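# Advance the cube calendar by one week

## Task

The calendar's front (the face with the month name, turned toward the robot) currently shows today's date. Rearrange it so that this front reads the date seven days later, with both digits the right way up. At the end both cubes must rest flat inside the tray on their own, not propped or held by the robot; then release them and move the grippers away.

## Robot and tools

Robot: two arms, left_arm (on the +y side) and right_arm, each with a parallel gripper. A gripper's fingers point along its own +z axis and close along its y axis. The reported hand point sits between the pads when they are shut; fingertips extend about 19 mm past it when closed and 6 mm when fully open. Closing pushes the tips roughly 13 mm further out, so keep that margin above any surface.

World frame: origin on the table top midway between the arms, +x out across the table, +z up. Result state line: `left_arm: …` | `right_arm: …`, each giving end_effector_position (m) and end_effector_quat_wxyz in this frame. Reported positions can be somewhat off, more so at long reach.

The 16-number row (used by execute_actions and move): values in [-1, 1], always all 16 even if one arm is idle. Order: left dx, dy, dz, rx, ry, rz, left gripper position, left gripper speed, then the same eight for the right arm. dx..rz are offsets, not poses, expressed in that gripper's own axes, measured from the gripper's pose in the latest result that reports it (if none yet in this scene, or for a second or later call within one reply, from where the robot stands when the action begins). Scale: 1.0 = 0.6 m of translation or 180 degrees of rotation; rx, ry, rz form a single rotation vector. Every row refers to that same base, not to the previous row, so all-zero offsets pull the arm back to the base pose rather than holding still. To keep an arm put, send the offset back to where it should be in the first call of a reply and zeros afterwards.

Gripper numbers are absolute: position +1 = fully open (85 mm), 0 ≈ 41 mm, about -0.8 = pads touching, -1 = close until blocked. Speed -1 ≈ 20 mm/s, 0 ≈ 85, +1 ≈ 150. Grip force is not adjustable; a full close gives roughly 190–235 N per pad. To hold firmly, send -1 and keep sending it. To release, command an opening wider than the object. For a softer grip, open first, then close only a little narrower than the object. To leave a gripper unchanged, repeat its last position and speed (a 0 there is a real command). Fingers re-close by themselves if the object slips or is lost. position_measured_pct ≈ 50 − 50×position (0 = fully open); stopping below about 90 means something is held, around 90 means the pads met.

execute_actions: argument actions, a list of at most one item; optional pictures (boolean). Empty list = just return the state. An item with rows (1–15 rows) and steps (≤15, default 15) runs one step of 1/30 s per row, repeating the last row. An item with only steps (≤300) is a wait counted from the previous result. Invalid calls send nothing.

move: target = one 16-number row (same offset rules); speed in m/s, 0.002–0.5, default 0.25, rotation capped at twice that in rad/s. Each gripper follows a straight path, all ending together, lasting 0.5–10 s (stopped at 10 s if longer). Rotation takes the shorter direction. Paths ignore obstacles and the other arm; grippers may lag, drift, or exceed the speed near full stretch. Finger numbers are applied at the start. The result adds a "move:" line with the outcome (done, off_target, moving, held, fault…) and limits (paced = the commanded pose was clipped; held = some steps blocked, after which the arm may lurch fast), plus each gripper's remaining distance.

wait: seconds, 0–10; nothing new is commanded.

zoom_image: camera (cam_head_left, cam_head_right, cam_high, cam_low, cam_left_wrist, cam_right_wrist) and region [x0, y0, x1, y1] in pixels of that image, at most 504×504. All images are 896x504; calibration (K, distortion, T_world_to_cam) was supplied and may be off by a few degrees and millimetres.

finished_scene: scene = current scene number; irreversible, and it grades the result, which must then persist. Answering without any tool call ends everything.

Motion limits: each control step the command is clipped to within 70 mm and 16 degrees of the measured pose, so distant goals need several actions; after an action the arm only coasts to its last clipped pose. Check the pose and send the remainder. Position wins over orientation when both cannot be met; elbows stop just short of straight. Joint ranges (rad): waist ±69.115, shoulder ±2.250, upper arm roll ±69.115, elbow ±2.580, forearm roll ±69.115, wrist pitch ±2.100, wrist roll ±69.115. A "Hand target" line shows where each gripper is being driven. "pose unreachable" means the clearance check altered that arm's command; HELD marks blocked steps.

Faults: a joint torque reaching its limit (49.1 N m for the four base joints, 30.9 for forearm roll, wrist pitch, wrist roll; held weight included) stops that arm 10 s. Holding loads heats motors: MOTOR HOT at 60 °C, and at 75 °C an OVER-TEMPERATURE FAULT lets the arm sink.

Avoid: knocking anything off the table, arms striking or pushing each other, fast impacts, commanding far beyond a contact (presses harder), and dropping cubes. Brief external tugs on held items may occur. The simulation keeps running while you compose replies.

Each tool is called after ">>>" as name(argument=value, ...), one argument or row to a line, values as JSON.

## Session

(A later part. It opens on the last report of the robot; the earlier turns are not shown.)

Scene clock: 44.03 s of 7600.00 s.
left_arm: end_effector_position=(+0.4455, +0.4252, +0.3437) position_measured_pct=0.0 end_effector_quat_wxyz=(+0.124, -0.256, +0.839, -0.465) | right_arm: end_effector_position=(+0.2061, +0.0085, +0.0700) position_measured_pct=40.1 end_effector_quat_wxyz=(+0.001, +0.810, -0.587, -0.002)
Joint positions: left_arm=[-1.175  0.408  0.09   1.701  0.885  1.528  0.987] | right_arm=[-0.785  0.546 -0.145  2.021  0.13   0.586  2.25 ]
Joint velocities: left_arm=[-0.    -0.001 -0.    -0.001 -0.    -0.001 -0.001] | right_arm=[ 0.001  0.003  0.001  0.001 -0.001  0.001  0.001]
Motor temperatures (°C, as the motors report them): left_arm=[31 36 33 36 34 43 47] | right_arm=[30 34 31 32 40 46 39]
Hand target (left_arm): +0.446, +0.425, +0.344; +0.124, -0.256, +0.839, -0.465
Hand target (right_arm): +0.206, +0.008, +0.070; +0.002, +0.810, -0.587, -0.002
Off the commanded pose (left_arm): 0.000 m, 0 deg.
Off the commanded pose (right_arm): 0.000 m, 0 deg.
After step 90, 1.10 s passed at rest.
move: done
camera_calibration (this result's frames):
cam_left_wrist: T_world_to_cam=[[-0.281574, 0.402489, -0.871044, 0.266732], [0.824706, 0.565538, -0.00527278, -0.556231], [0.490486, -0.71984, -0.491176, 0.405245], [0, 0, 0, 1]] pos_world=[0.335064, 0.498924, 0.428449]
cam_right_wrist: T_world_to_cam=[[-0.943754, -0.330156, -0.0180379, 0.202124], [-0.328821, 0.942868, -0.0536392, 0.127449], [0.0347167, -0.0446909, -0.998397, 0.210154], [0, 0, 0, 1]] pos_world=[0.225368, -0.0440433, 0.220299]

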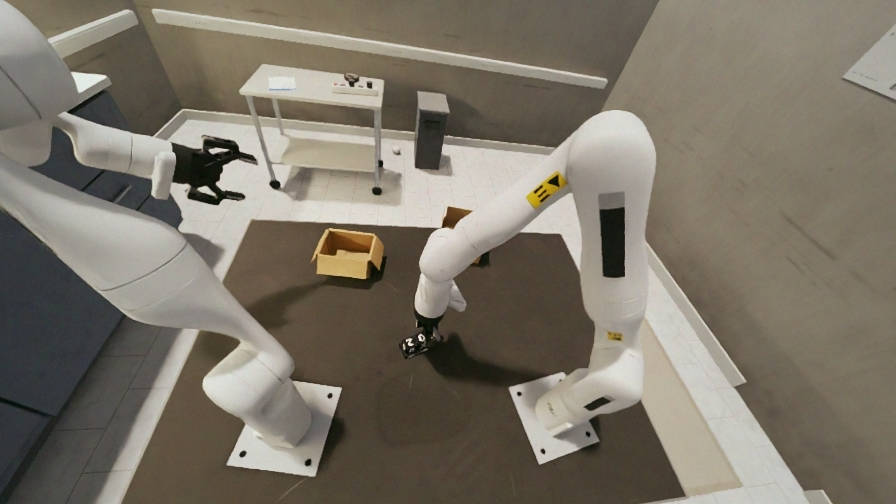

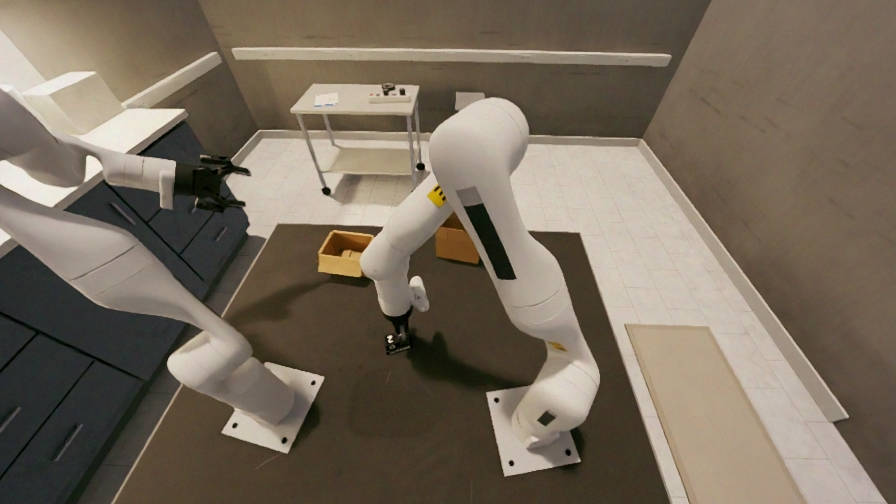

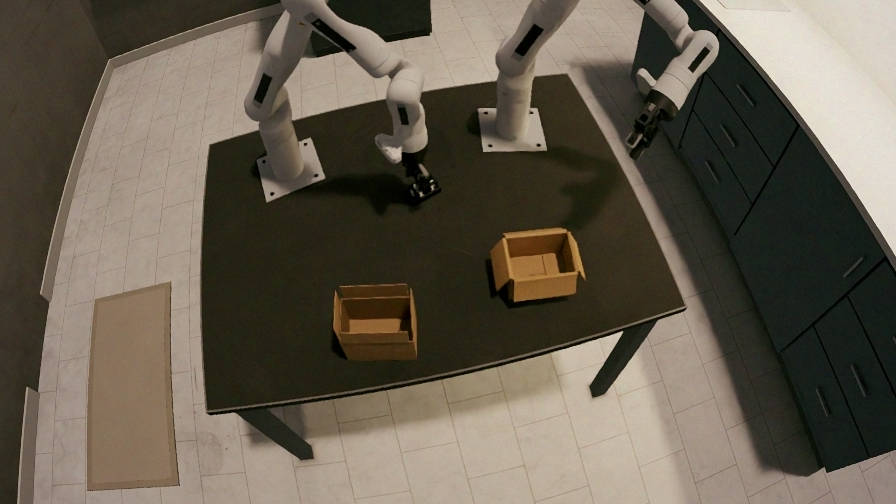

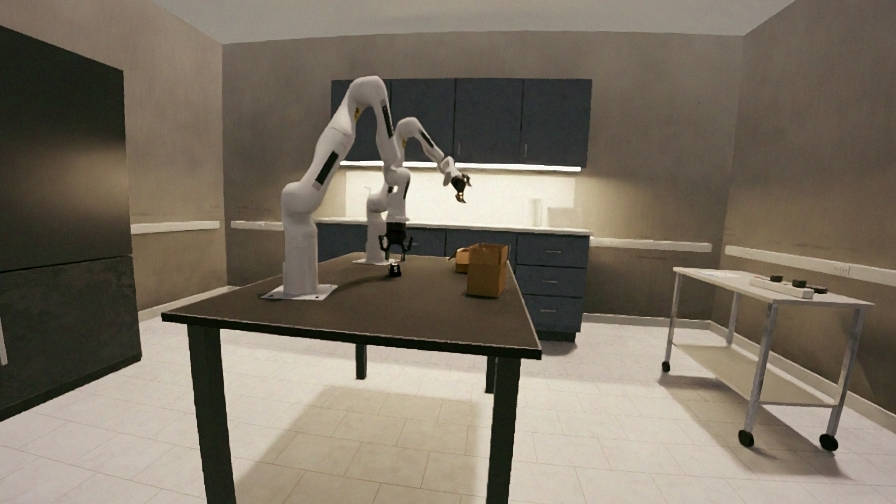

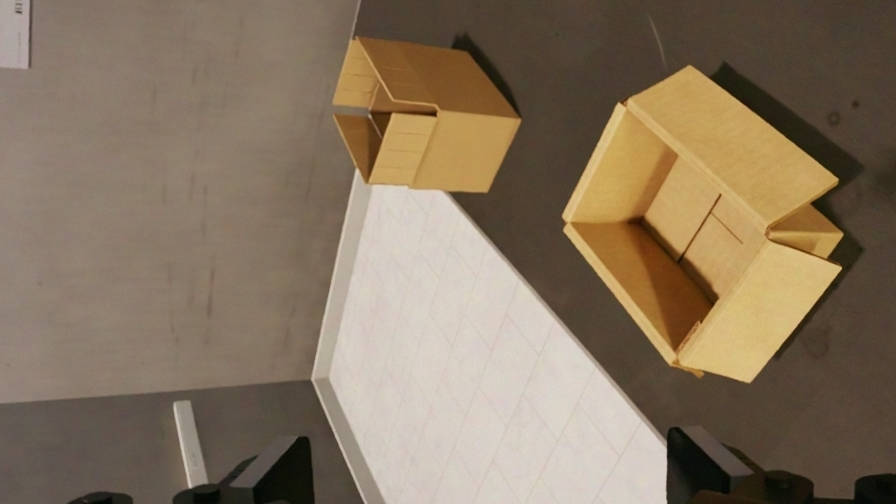

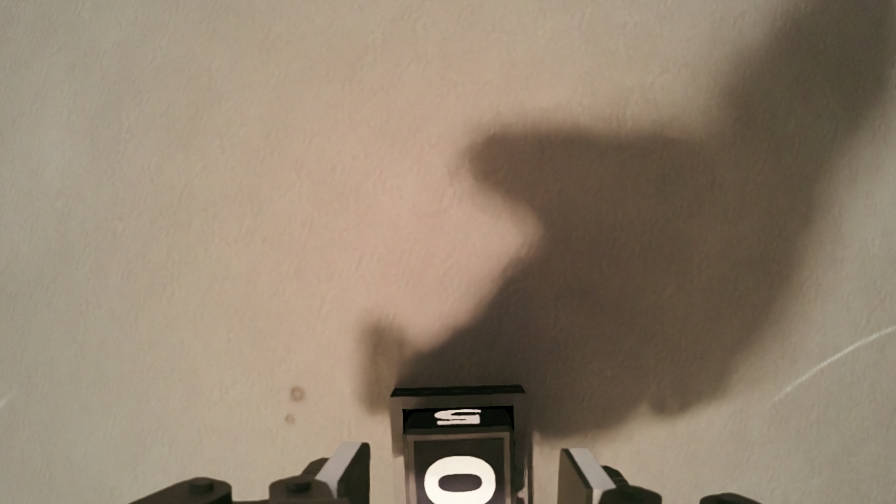

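>>> move(
  target=[0,0,0,0,0,0,1,0, 0,0.002,0.058,0,0,0,0.2,0],
  speed=0.04,
)

>>> execute_actions(
  actions=[
    {"rows":[[0,0,0,0,0,0,1,0,0,0,0,0,0,0,-1,-0.3]],"steps":15},
  ],
)

Scene clock: 49.50 s of 7600.00 s.
left_arm: end_effector_position=(+0.4456, +0.4252, +0.3437) position_measured_pct=0.0 end_effector_quat_wxyz=(+0.124, -0.256, +0.839, -0.465) | right_arm: end_effector_position=(+0.2048, +0.0083, +0.0353) position_measured_pct=40.1 end_effector_quat_wxyz=(+0.001, +0.810, -0.587, -0.002)
Joint positions: left_arm=[-1.175  0.408  0.09   1.701  0.885  1.528  0.987] | right_arm=[-0.803  0.623 -0.125  2.048  0.15   0.481  2.23 ]
Joint velocities: left_arm=[ 0.     0.     0.001  0.001  0.     0.    -0.001] | right_arm=[-0.001  0.004 -0.     0.     0.    -0.002 -0.   ]
Motor temperatures (°C, as the motors report them): left_arm=[31 36 33 36 34 43 47] | right_arm=[30 34 31 32 40 46 39]
Hand target (left_arm): +0.446, +0.425, +0.344; +0.124, -0.256, +0.839, -0.465
Hand target (right_arm): +0.205, +0.008, +0.035; +0.001, +0.810, -0.587, -0.002
Off the commanded pose (left_arm): 0.000 m, 0 deg.
Off the commanded pose (right_arm): 0.000 m, 0 deg.
After step 90, 1.37 s passed at rest.
move: done
camera_calibration (this result's frames):
cam_left_wrist: T_world_to_cam=[[-0.281574, 0.402489, -0.871045, 0.266732], [0.824705, 0.565538, -0.00527216, -0.556232], [0.490487, -0.719839, -0.491176, 0.405244], [0, 0, 0, 1]] pos_world=[0.335065, 0.498924, 0.428449]
cam_right_wrist: T_world_to_cam=[[-0.943706, -0.330272, -0.0184146, 0.200216], [-0.32893, 0.942847, -0.0533369, 0.125401], [0.0349778, -0.0442773, -0.998407, 0.175485], [0, 0, 0, 1]] pos_world=[0.224055, -0.0443379, 0.185581]

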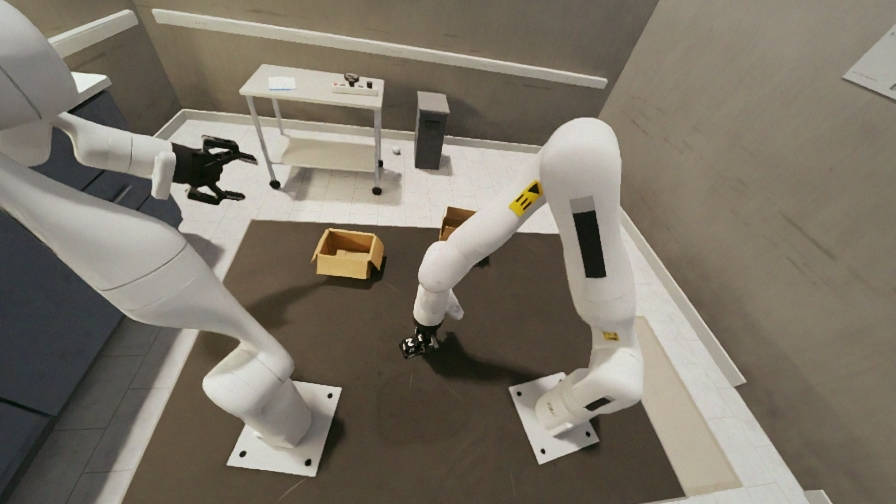

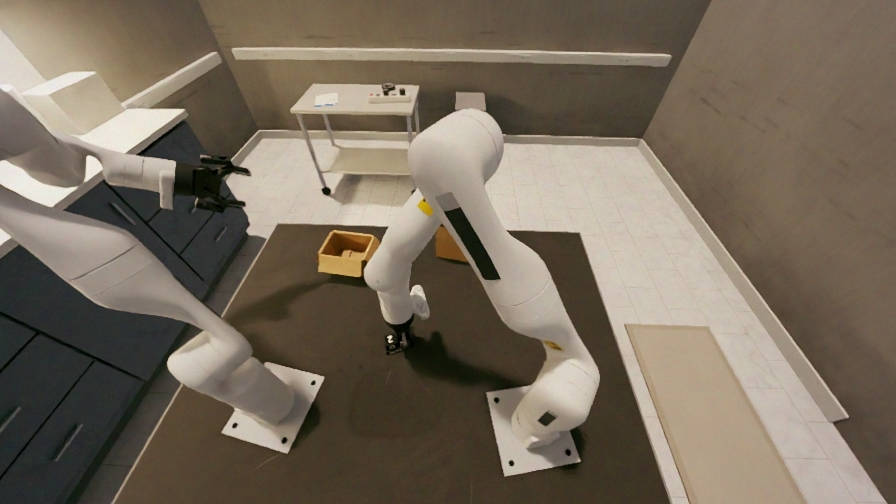

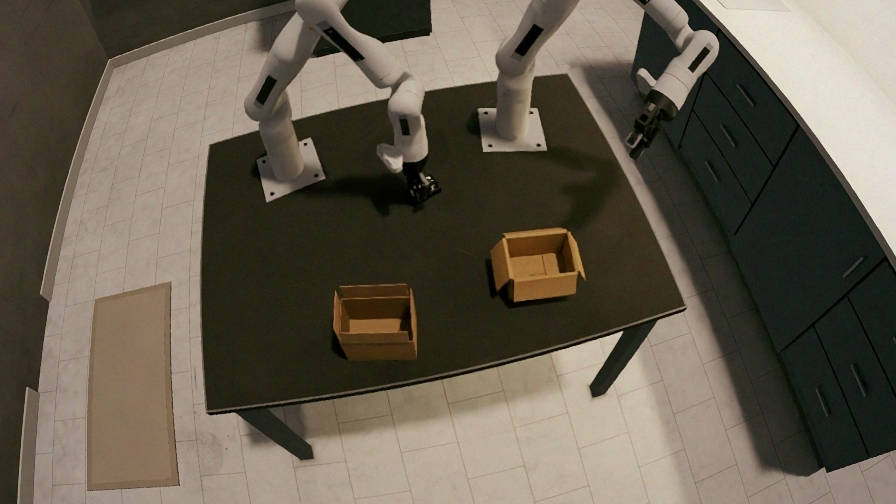

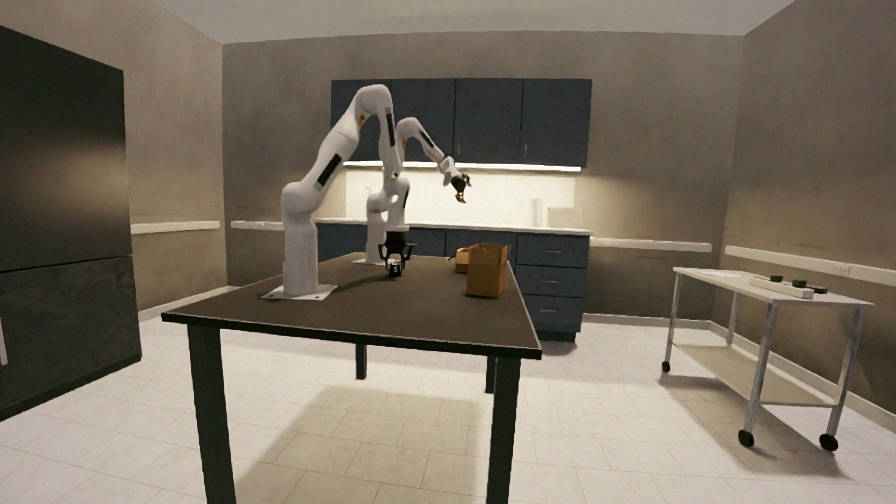

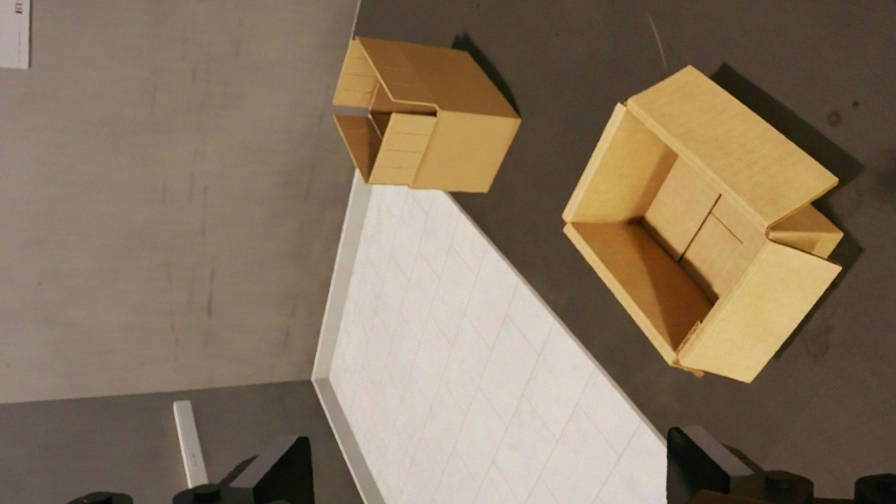

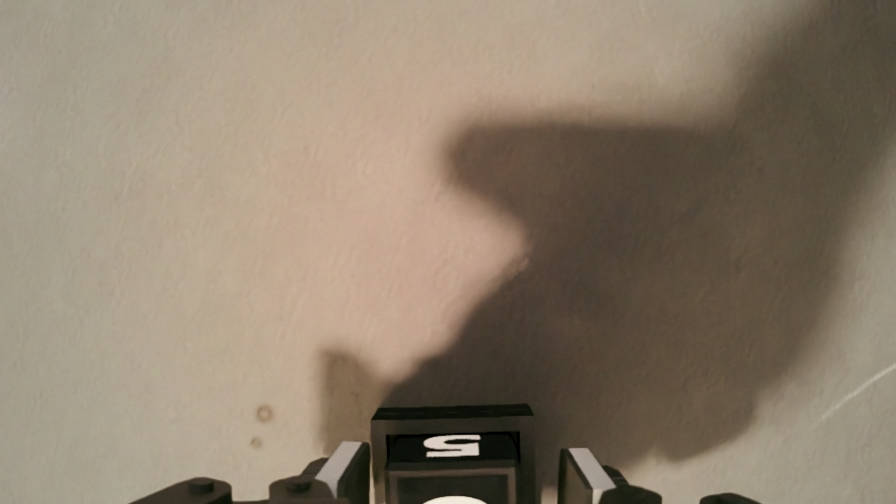

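Scene clock: 50.00 s of 7600.00 s.
left_arm: end_effector_position=(+0.4456, +0.4252, +0.3437) position_measured_pct=0.0 end_effector_quat_wxyz=(+0.124, -0.256, +0.839, -0.465) | right_arm: end_effector_position=(+0.2053, +0.0087, +0.0361) position_measured_pct=61.9 end_effector_quat_wxyz=(+0.000, +0.810, -0.587, -0.002)
Joint positions: left_arm=[-1.175  0.408  0.09   1.701  0.885  1.528  0.987] | right_arm=[-0.803  0.621 -0.125  2.047  0.15   0.481  2.23 ]
Joint velocities: left_arm=[ 0.    -0.    -0.    -0.001  0.001  0.001 -0.   ] | right_arm=[ 0.    -0.     0.     0.001  0.    -0.001 -0.   ]
Motor temperatures (°C, as the motors report them): left_arm=[31 36 33 36 34 43 47] | right_arm=[30 34 31 32 40 46 39]
Hand target (left_arm): +0.446, +0.425, +0.344; +0.124, -0.256, +0.839, -0.465
Hand target (right_arm): +0.205, +0.008, +0.035; +0.001, +0.810, -0.587, -0.002
Off the commanded pose (left_arm): 0.000 m, 0 deg.
Off the commanded pose (right_arm): 0.001 m, 0 deg.
Steps of this call (steps 1 to 15: all 15 steps of this action). Readings (end_effector_position | what the end effector reports):
1: left_arm (+0.4456, +0.4252, +0.3437) | right_arm (+0.2048, +0.0083, +0.0353) | left_arm position_measured_pct=0.0 | right_arm position_measured_pct=40.1
2: left_arm (+0.4456, +0.4252, +0.3437) | right_arm (+0.2049, +0.0083, +0.0354) | left_arm position_measured_pct=0.0 | right_arm position_measured_pct=40.5
4: left_arm (+0.4456, +0.4252, +0.3437) | right_arm (+0.2049, +0.0083, +0.0354) | left_arm position_measured_pct=0.0 | right_arm position_measured_pct=43.7
8: left_arm (+0.4456, +0.4252, +0.3437) | right_arm (+0.2049, +0.0083, +0.0353) | left_arm position_measured_pct=0.0 | right_arm position_measured_pct=52.4
15: the state above
camera_calibration (this result's frames):
cam_left_wrist: T_world_to_cam=[[-0.281574, 0.402489, -0.871045, 0.266732], [0.824705, 0.565539, -0.00527161, -0.556233], [0.490488, -0.719839, -0.491175, 0.405243], [0, 0, 0, 1]] pos_world=[0.335066, 0.498925, 0.428449]
cam_right_wrist: T_world_to_cam=[[-0.943768, -0.33001, -0.0199073, 0.200823], [-0.328636, 0.943001, -0.0524192, 0.125137], [0.0360715, -0.0429292, -0.998427, 0.175983], [0, 0, 0, 1]] pos_world=[0.224306, -0.0441759, 0.186263]

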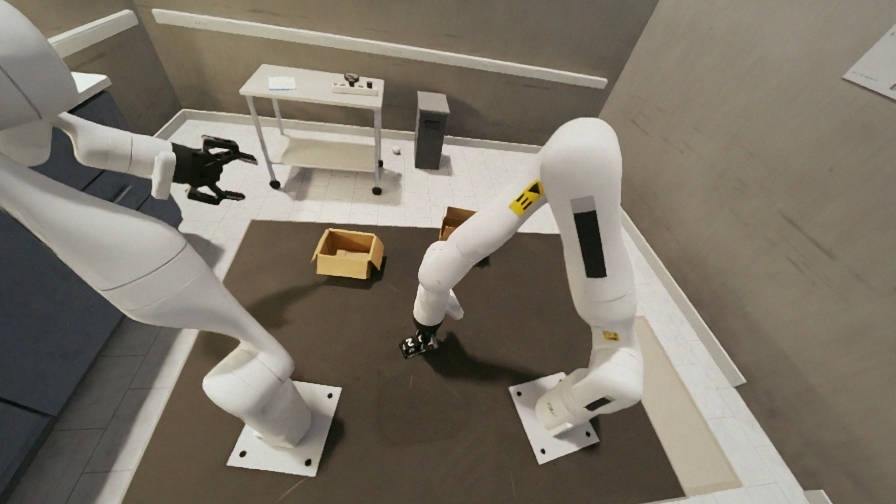

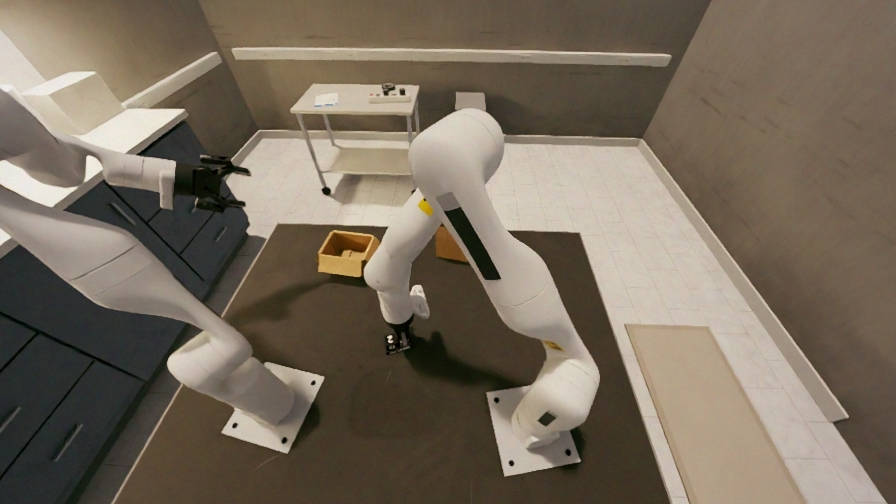

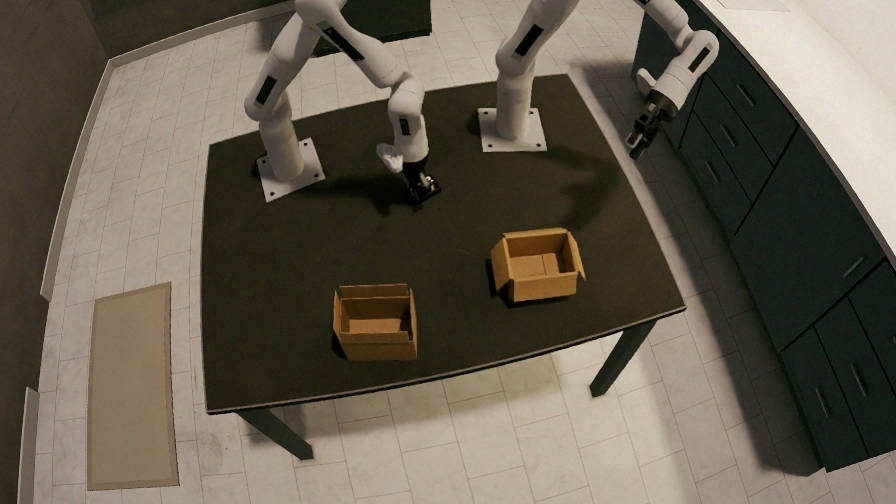

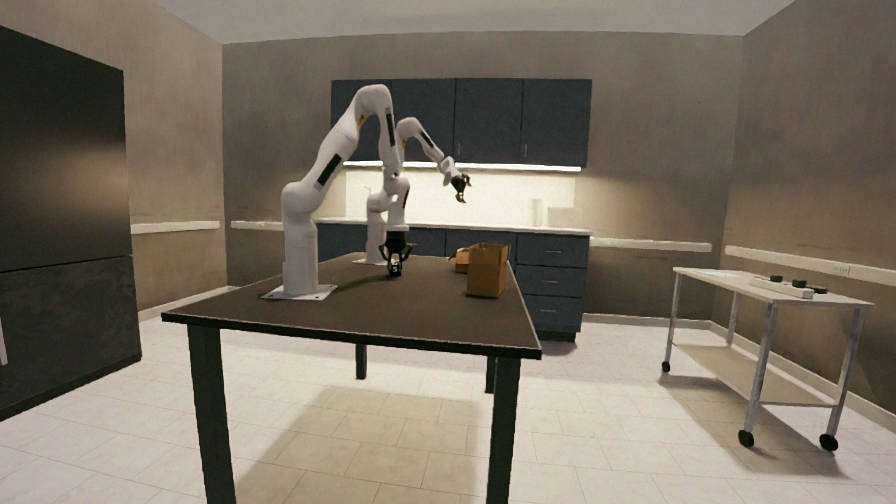

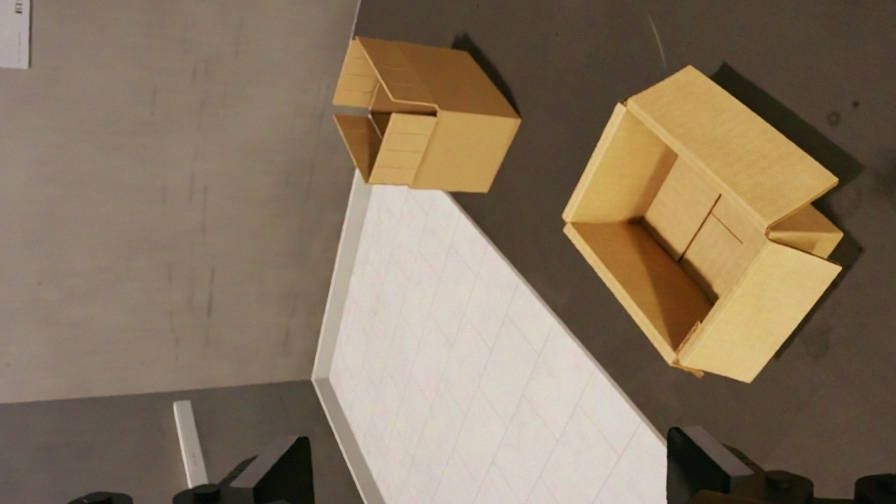

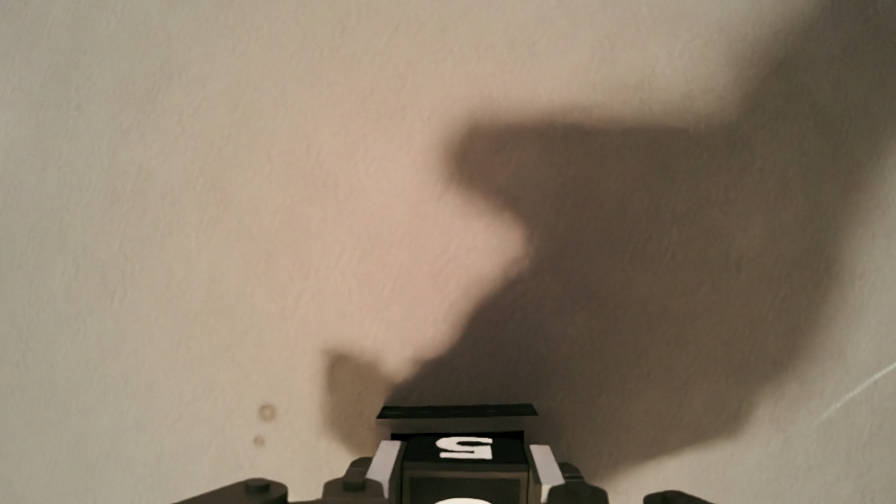

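>>> move(
  target=[0,0,0,0,0,0,1,0, 0,0,-0.07,0,0,0,-1,-0.3],
  speed=0.08,
)

>>> move(
  target=[0,0,0,0,0,0,1,0, 0.15,0,0,0,0,0,-1,-0.3],
  speed=0.15,
)

Scene clock: 54.40 s of 7600.00 s.
left_arm: end_effector_position=(+0.4456, +0.4252, +0.3437) position_measured_pct=0.0 end_effector_quat_wxyz=(+0.124, -0.256, +0.839, -0.465) | right_arm: end_effector_position=(+0.2054, +0.0084, +0.0779) position_measured_pct=61.9 end_effector_quat_wxyz=(+0.001, +0.810, -0.587, -0.002)
Joint positions: left_arm=[-1.175  0.408  0.09   1.701  0.885  1.528  0.987] | right_arm=[-0.784  0.527 -0.148  2.017  0.125  0.607  2.252]
Joint velocities: left_arm=[ 0.     0.002  0.    -0.002  0.    -0.    -0.   ] | right_arm=[ 0.001 -0.006  0.    -0.    -0.001 -0.     0.   ]
Motor temperatures (°C, as the motors report them): left_arm=[31 36 33 36 34 43 47] | right_arm=[30 34 31 32 40 46 39]
Hand target (left_arm): +0.446, +0.425, +0.344; +0.124, -0.256, +0.839, -0.465
Hand target (right_arm): +0.206, +0.009, +0.078; +0.000, +0.810, -0.587, -0.002
Off the commanded pose (left_arm): 0.000 m, 0 deg.
Off the commanded pose (right_arm): 0.000 m, 0 deg.
After step 90, 0.60 s passed at rest.
move: done
camera_calibration (this result's frames):
cam_left_wrist: T_world_to_cam=[[-0.281573, 0.402489, -0.871045, 0.266732], [0.824704, 0.56554, -0.00527111, -0.556234], [0.490489, -0.719839, -0.491175, 0.405243], [0, 0, 0, 1]] pos_world=[0.335066, 0.498925, 0.428448]
cam_right_wrist: T_world_to_cam=[[-0.943831, -0.32986, -0.0193974, 0.201668], [-0.328494, 0.943029, -0.0528086, 0.127586], [0.0357117, -0.0434705, -0.998416, 0.217841], [0, 0, 0, 1]] pos_world=[0.224472, -0.0443251, 0.228145]

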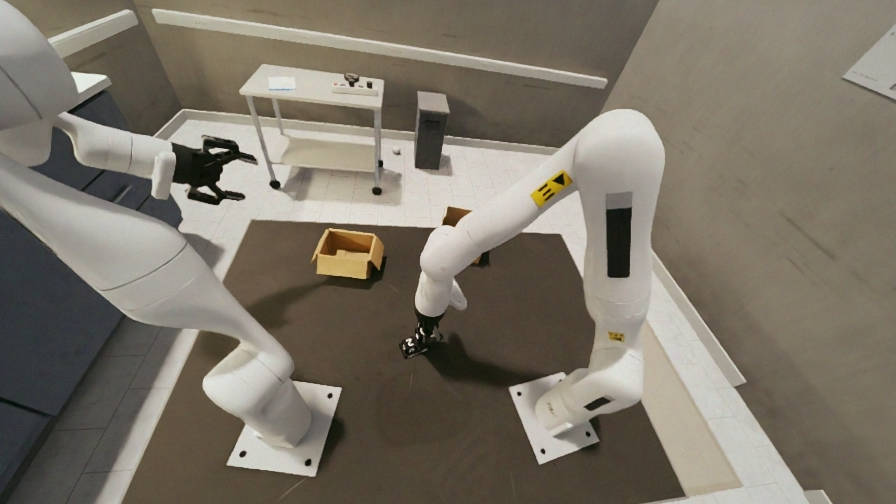

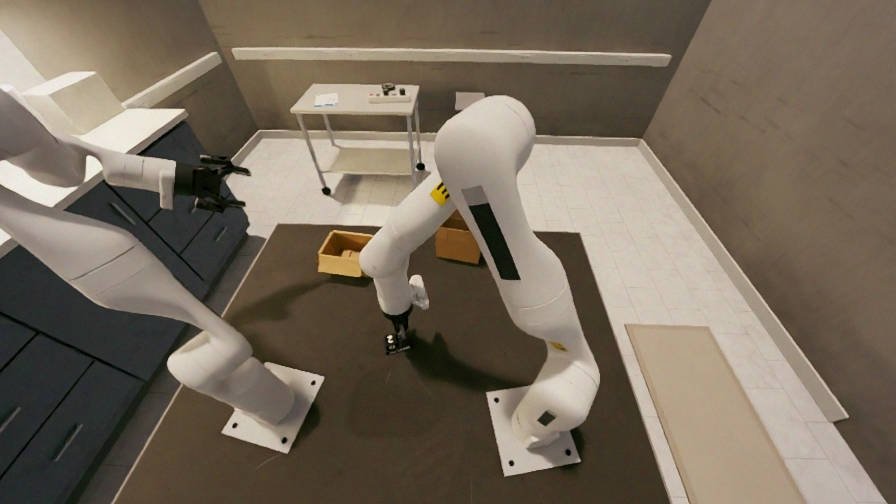

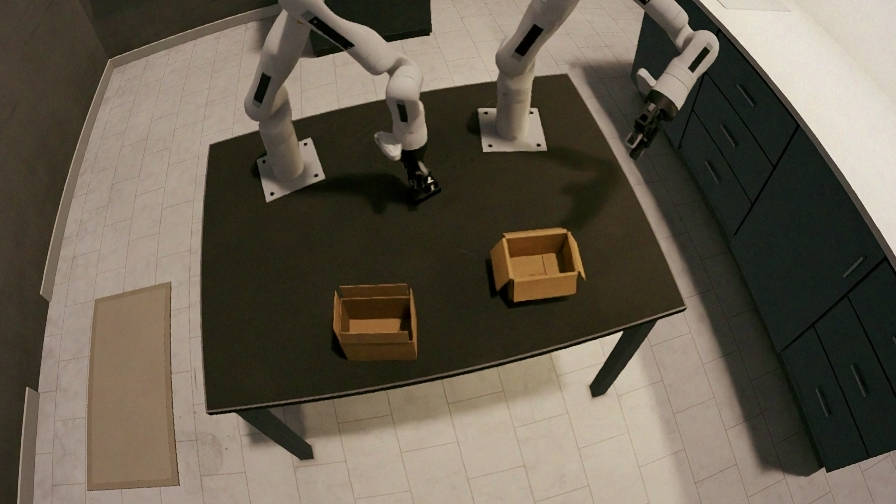

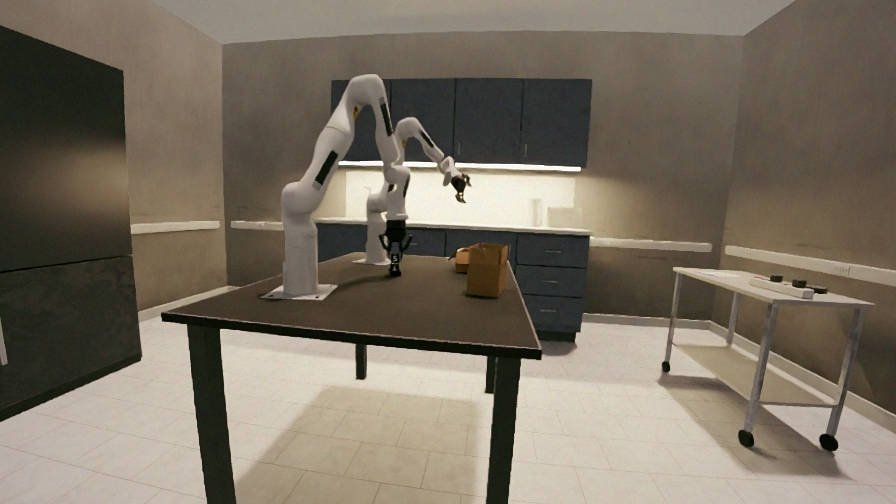

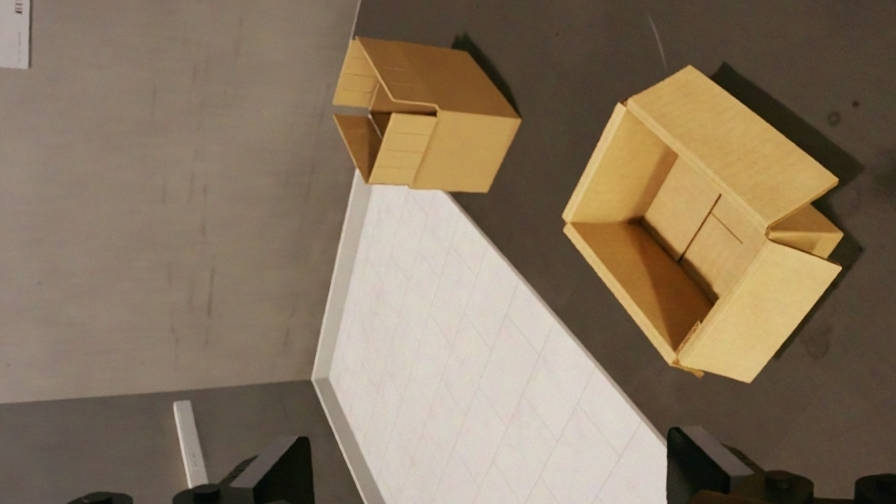

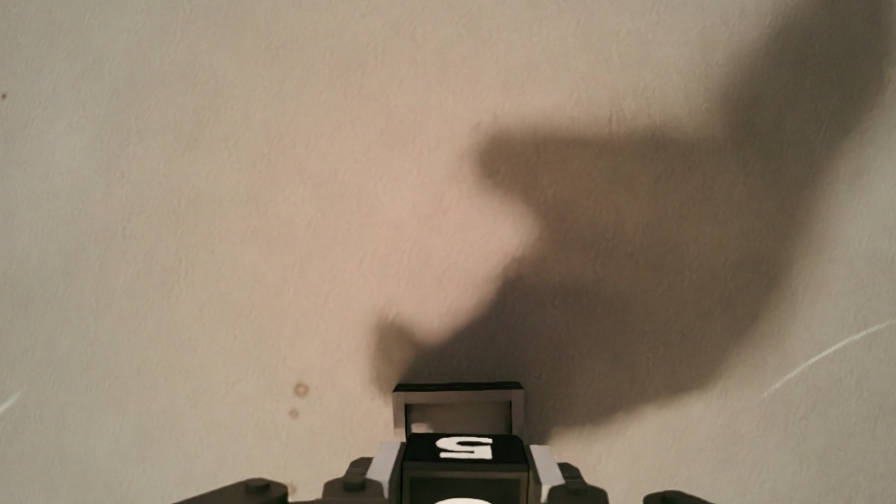

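Scene clock: 55.33 s of 7600.00 s.
left_arm: end_effector_position=(+0.4456, +0.4252, +0.3437) position_measured_pct=0.0 end_effector_quat_wxyz=(+0.124, -0.256, +0.839, -0.465) | right_arm: end_effector_position=(+0.2329, -0.0770, +0.0774) position_measured_pct=61.9 end_effector_quat_wxyz=(+0.001, +0.810, -0.586, -0.002)
Joint positions: left_arm=[-1.175  0.408  0.09   1.701  0.885  1.528  0.987] | right_arm=[-0.578  0.454 -0.156  2.18   0.131  0.518  2.437]
Joint velocities: left_arm=[-0.     0.    -0.    -0.001  0.001 -0.    -0.   ] | right_arm=[ 0.01  -0.004  0.007  0.001 -0.006  0.     0.006]
Motor temperatures (°C, as the motors report them): left_arm=[31 36 33 36 34 43 47] | right_arm=[30 34 31 32 40 46 39]
Hand target (left_arm): +0.446, +0.425, +0.344; +0.124, -0.256, +0.839, -0.465
Hand target (right_arm): +0.233, -0.077, +0.078; +0.001, +0.810, -0.587, -0.002
Off the commanded pose (left_arm): 0.000 m, 0 deg.
Off the commanded pose (right_arm): 0.001 m, 0 deg.
move: done
camera_calibration (this result's frames):
cam_left_wrist: T_world_to_cam=[[-0.281573, 0.402488, -0.871045, 0.266731], [0.824704, 0.56554, -0.00527044, -0.556236], [0.49049, -0.719838, -0.491175, 0.405242], [0, 0, 0, 1]] pos_world=[0.335067, 0.498926, 0.428448]
cam_right_wrist: T_world_to_cam=[[-0.943354, -0.331283, -0.0183097, 0.199113], [-0.329958, 0.942509, -0.0529628, 0.217491], [0.0348027, -0.0439213, -0.998429, 0.212796], [0, 0, 0, 1]] pos_world=[0.252191, -0.129678, 0.227627]

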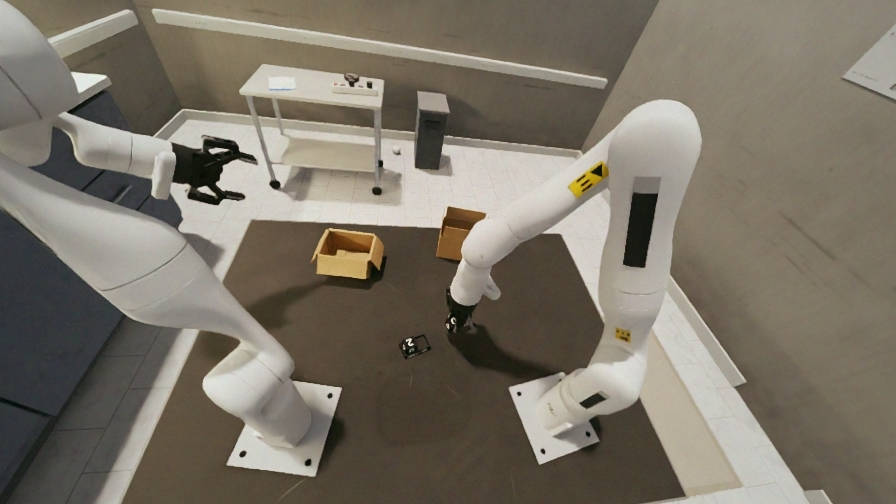

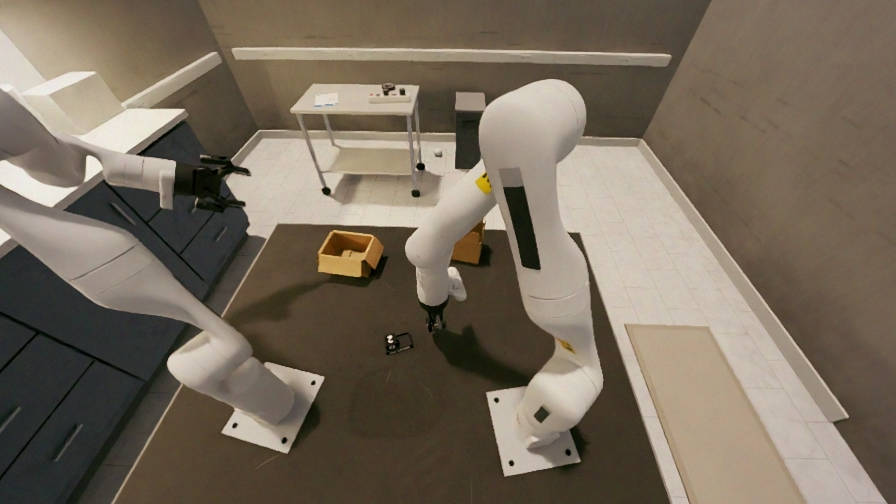

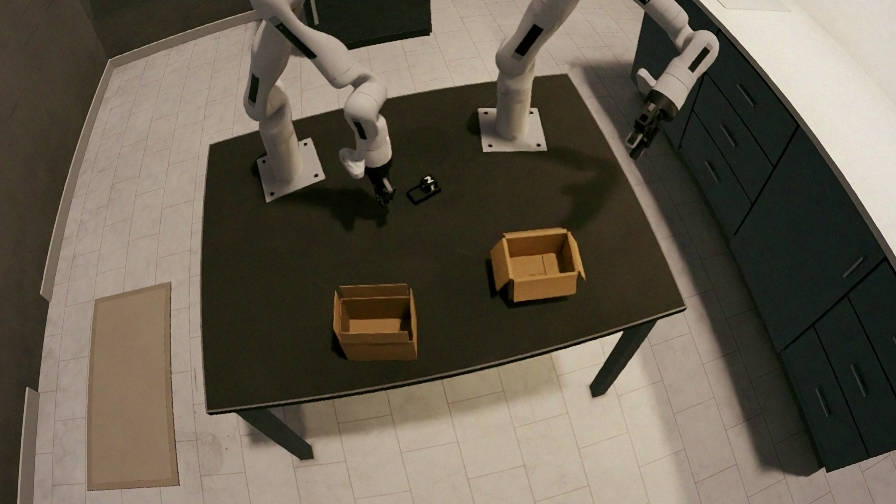

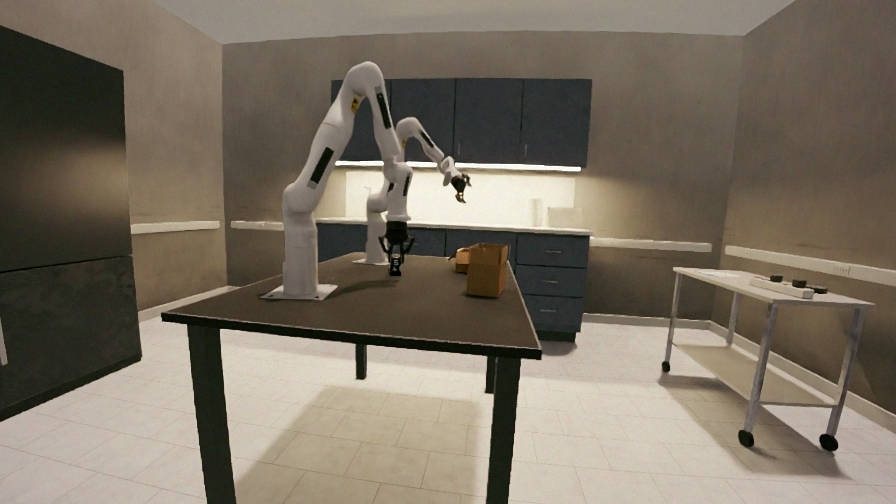

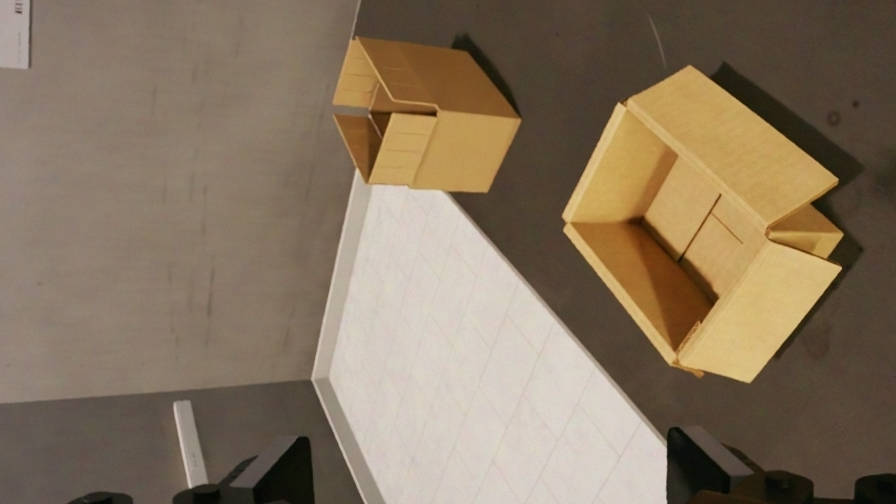

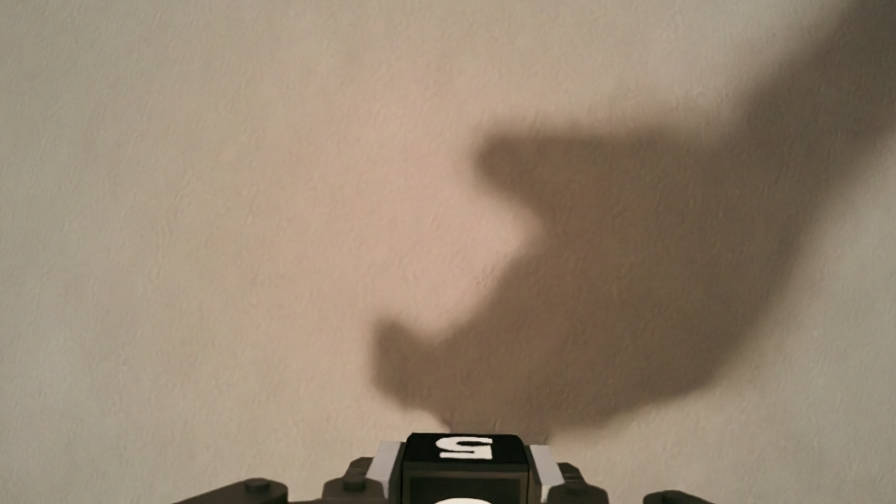

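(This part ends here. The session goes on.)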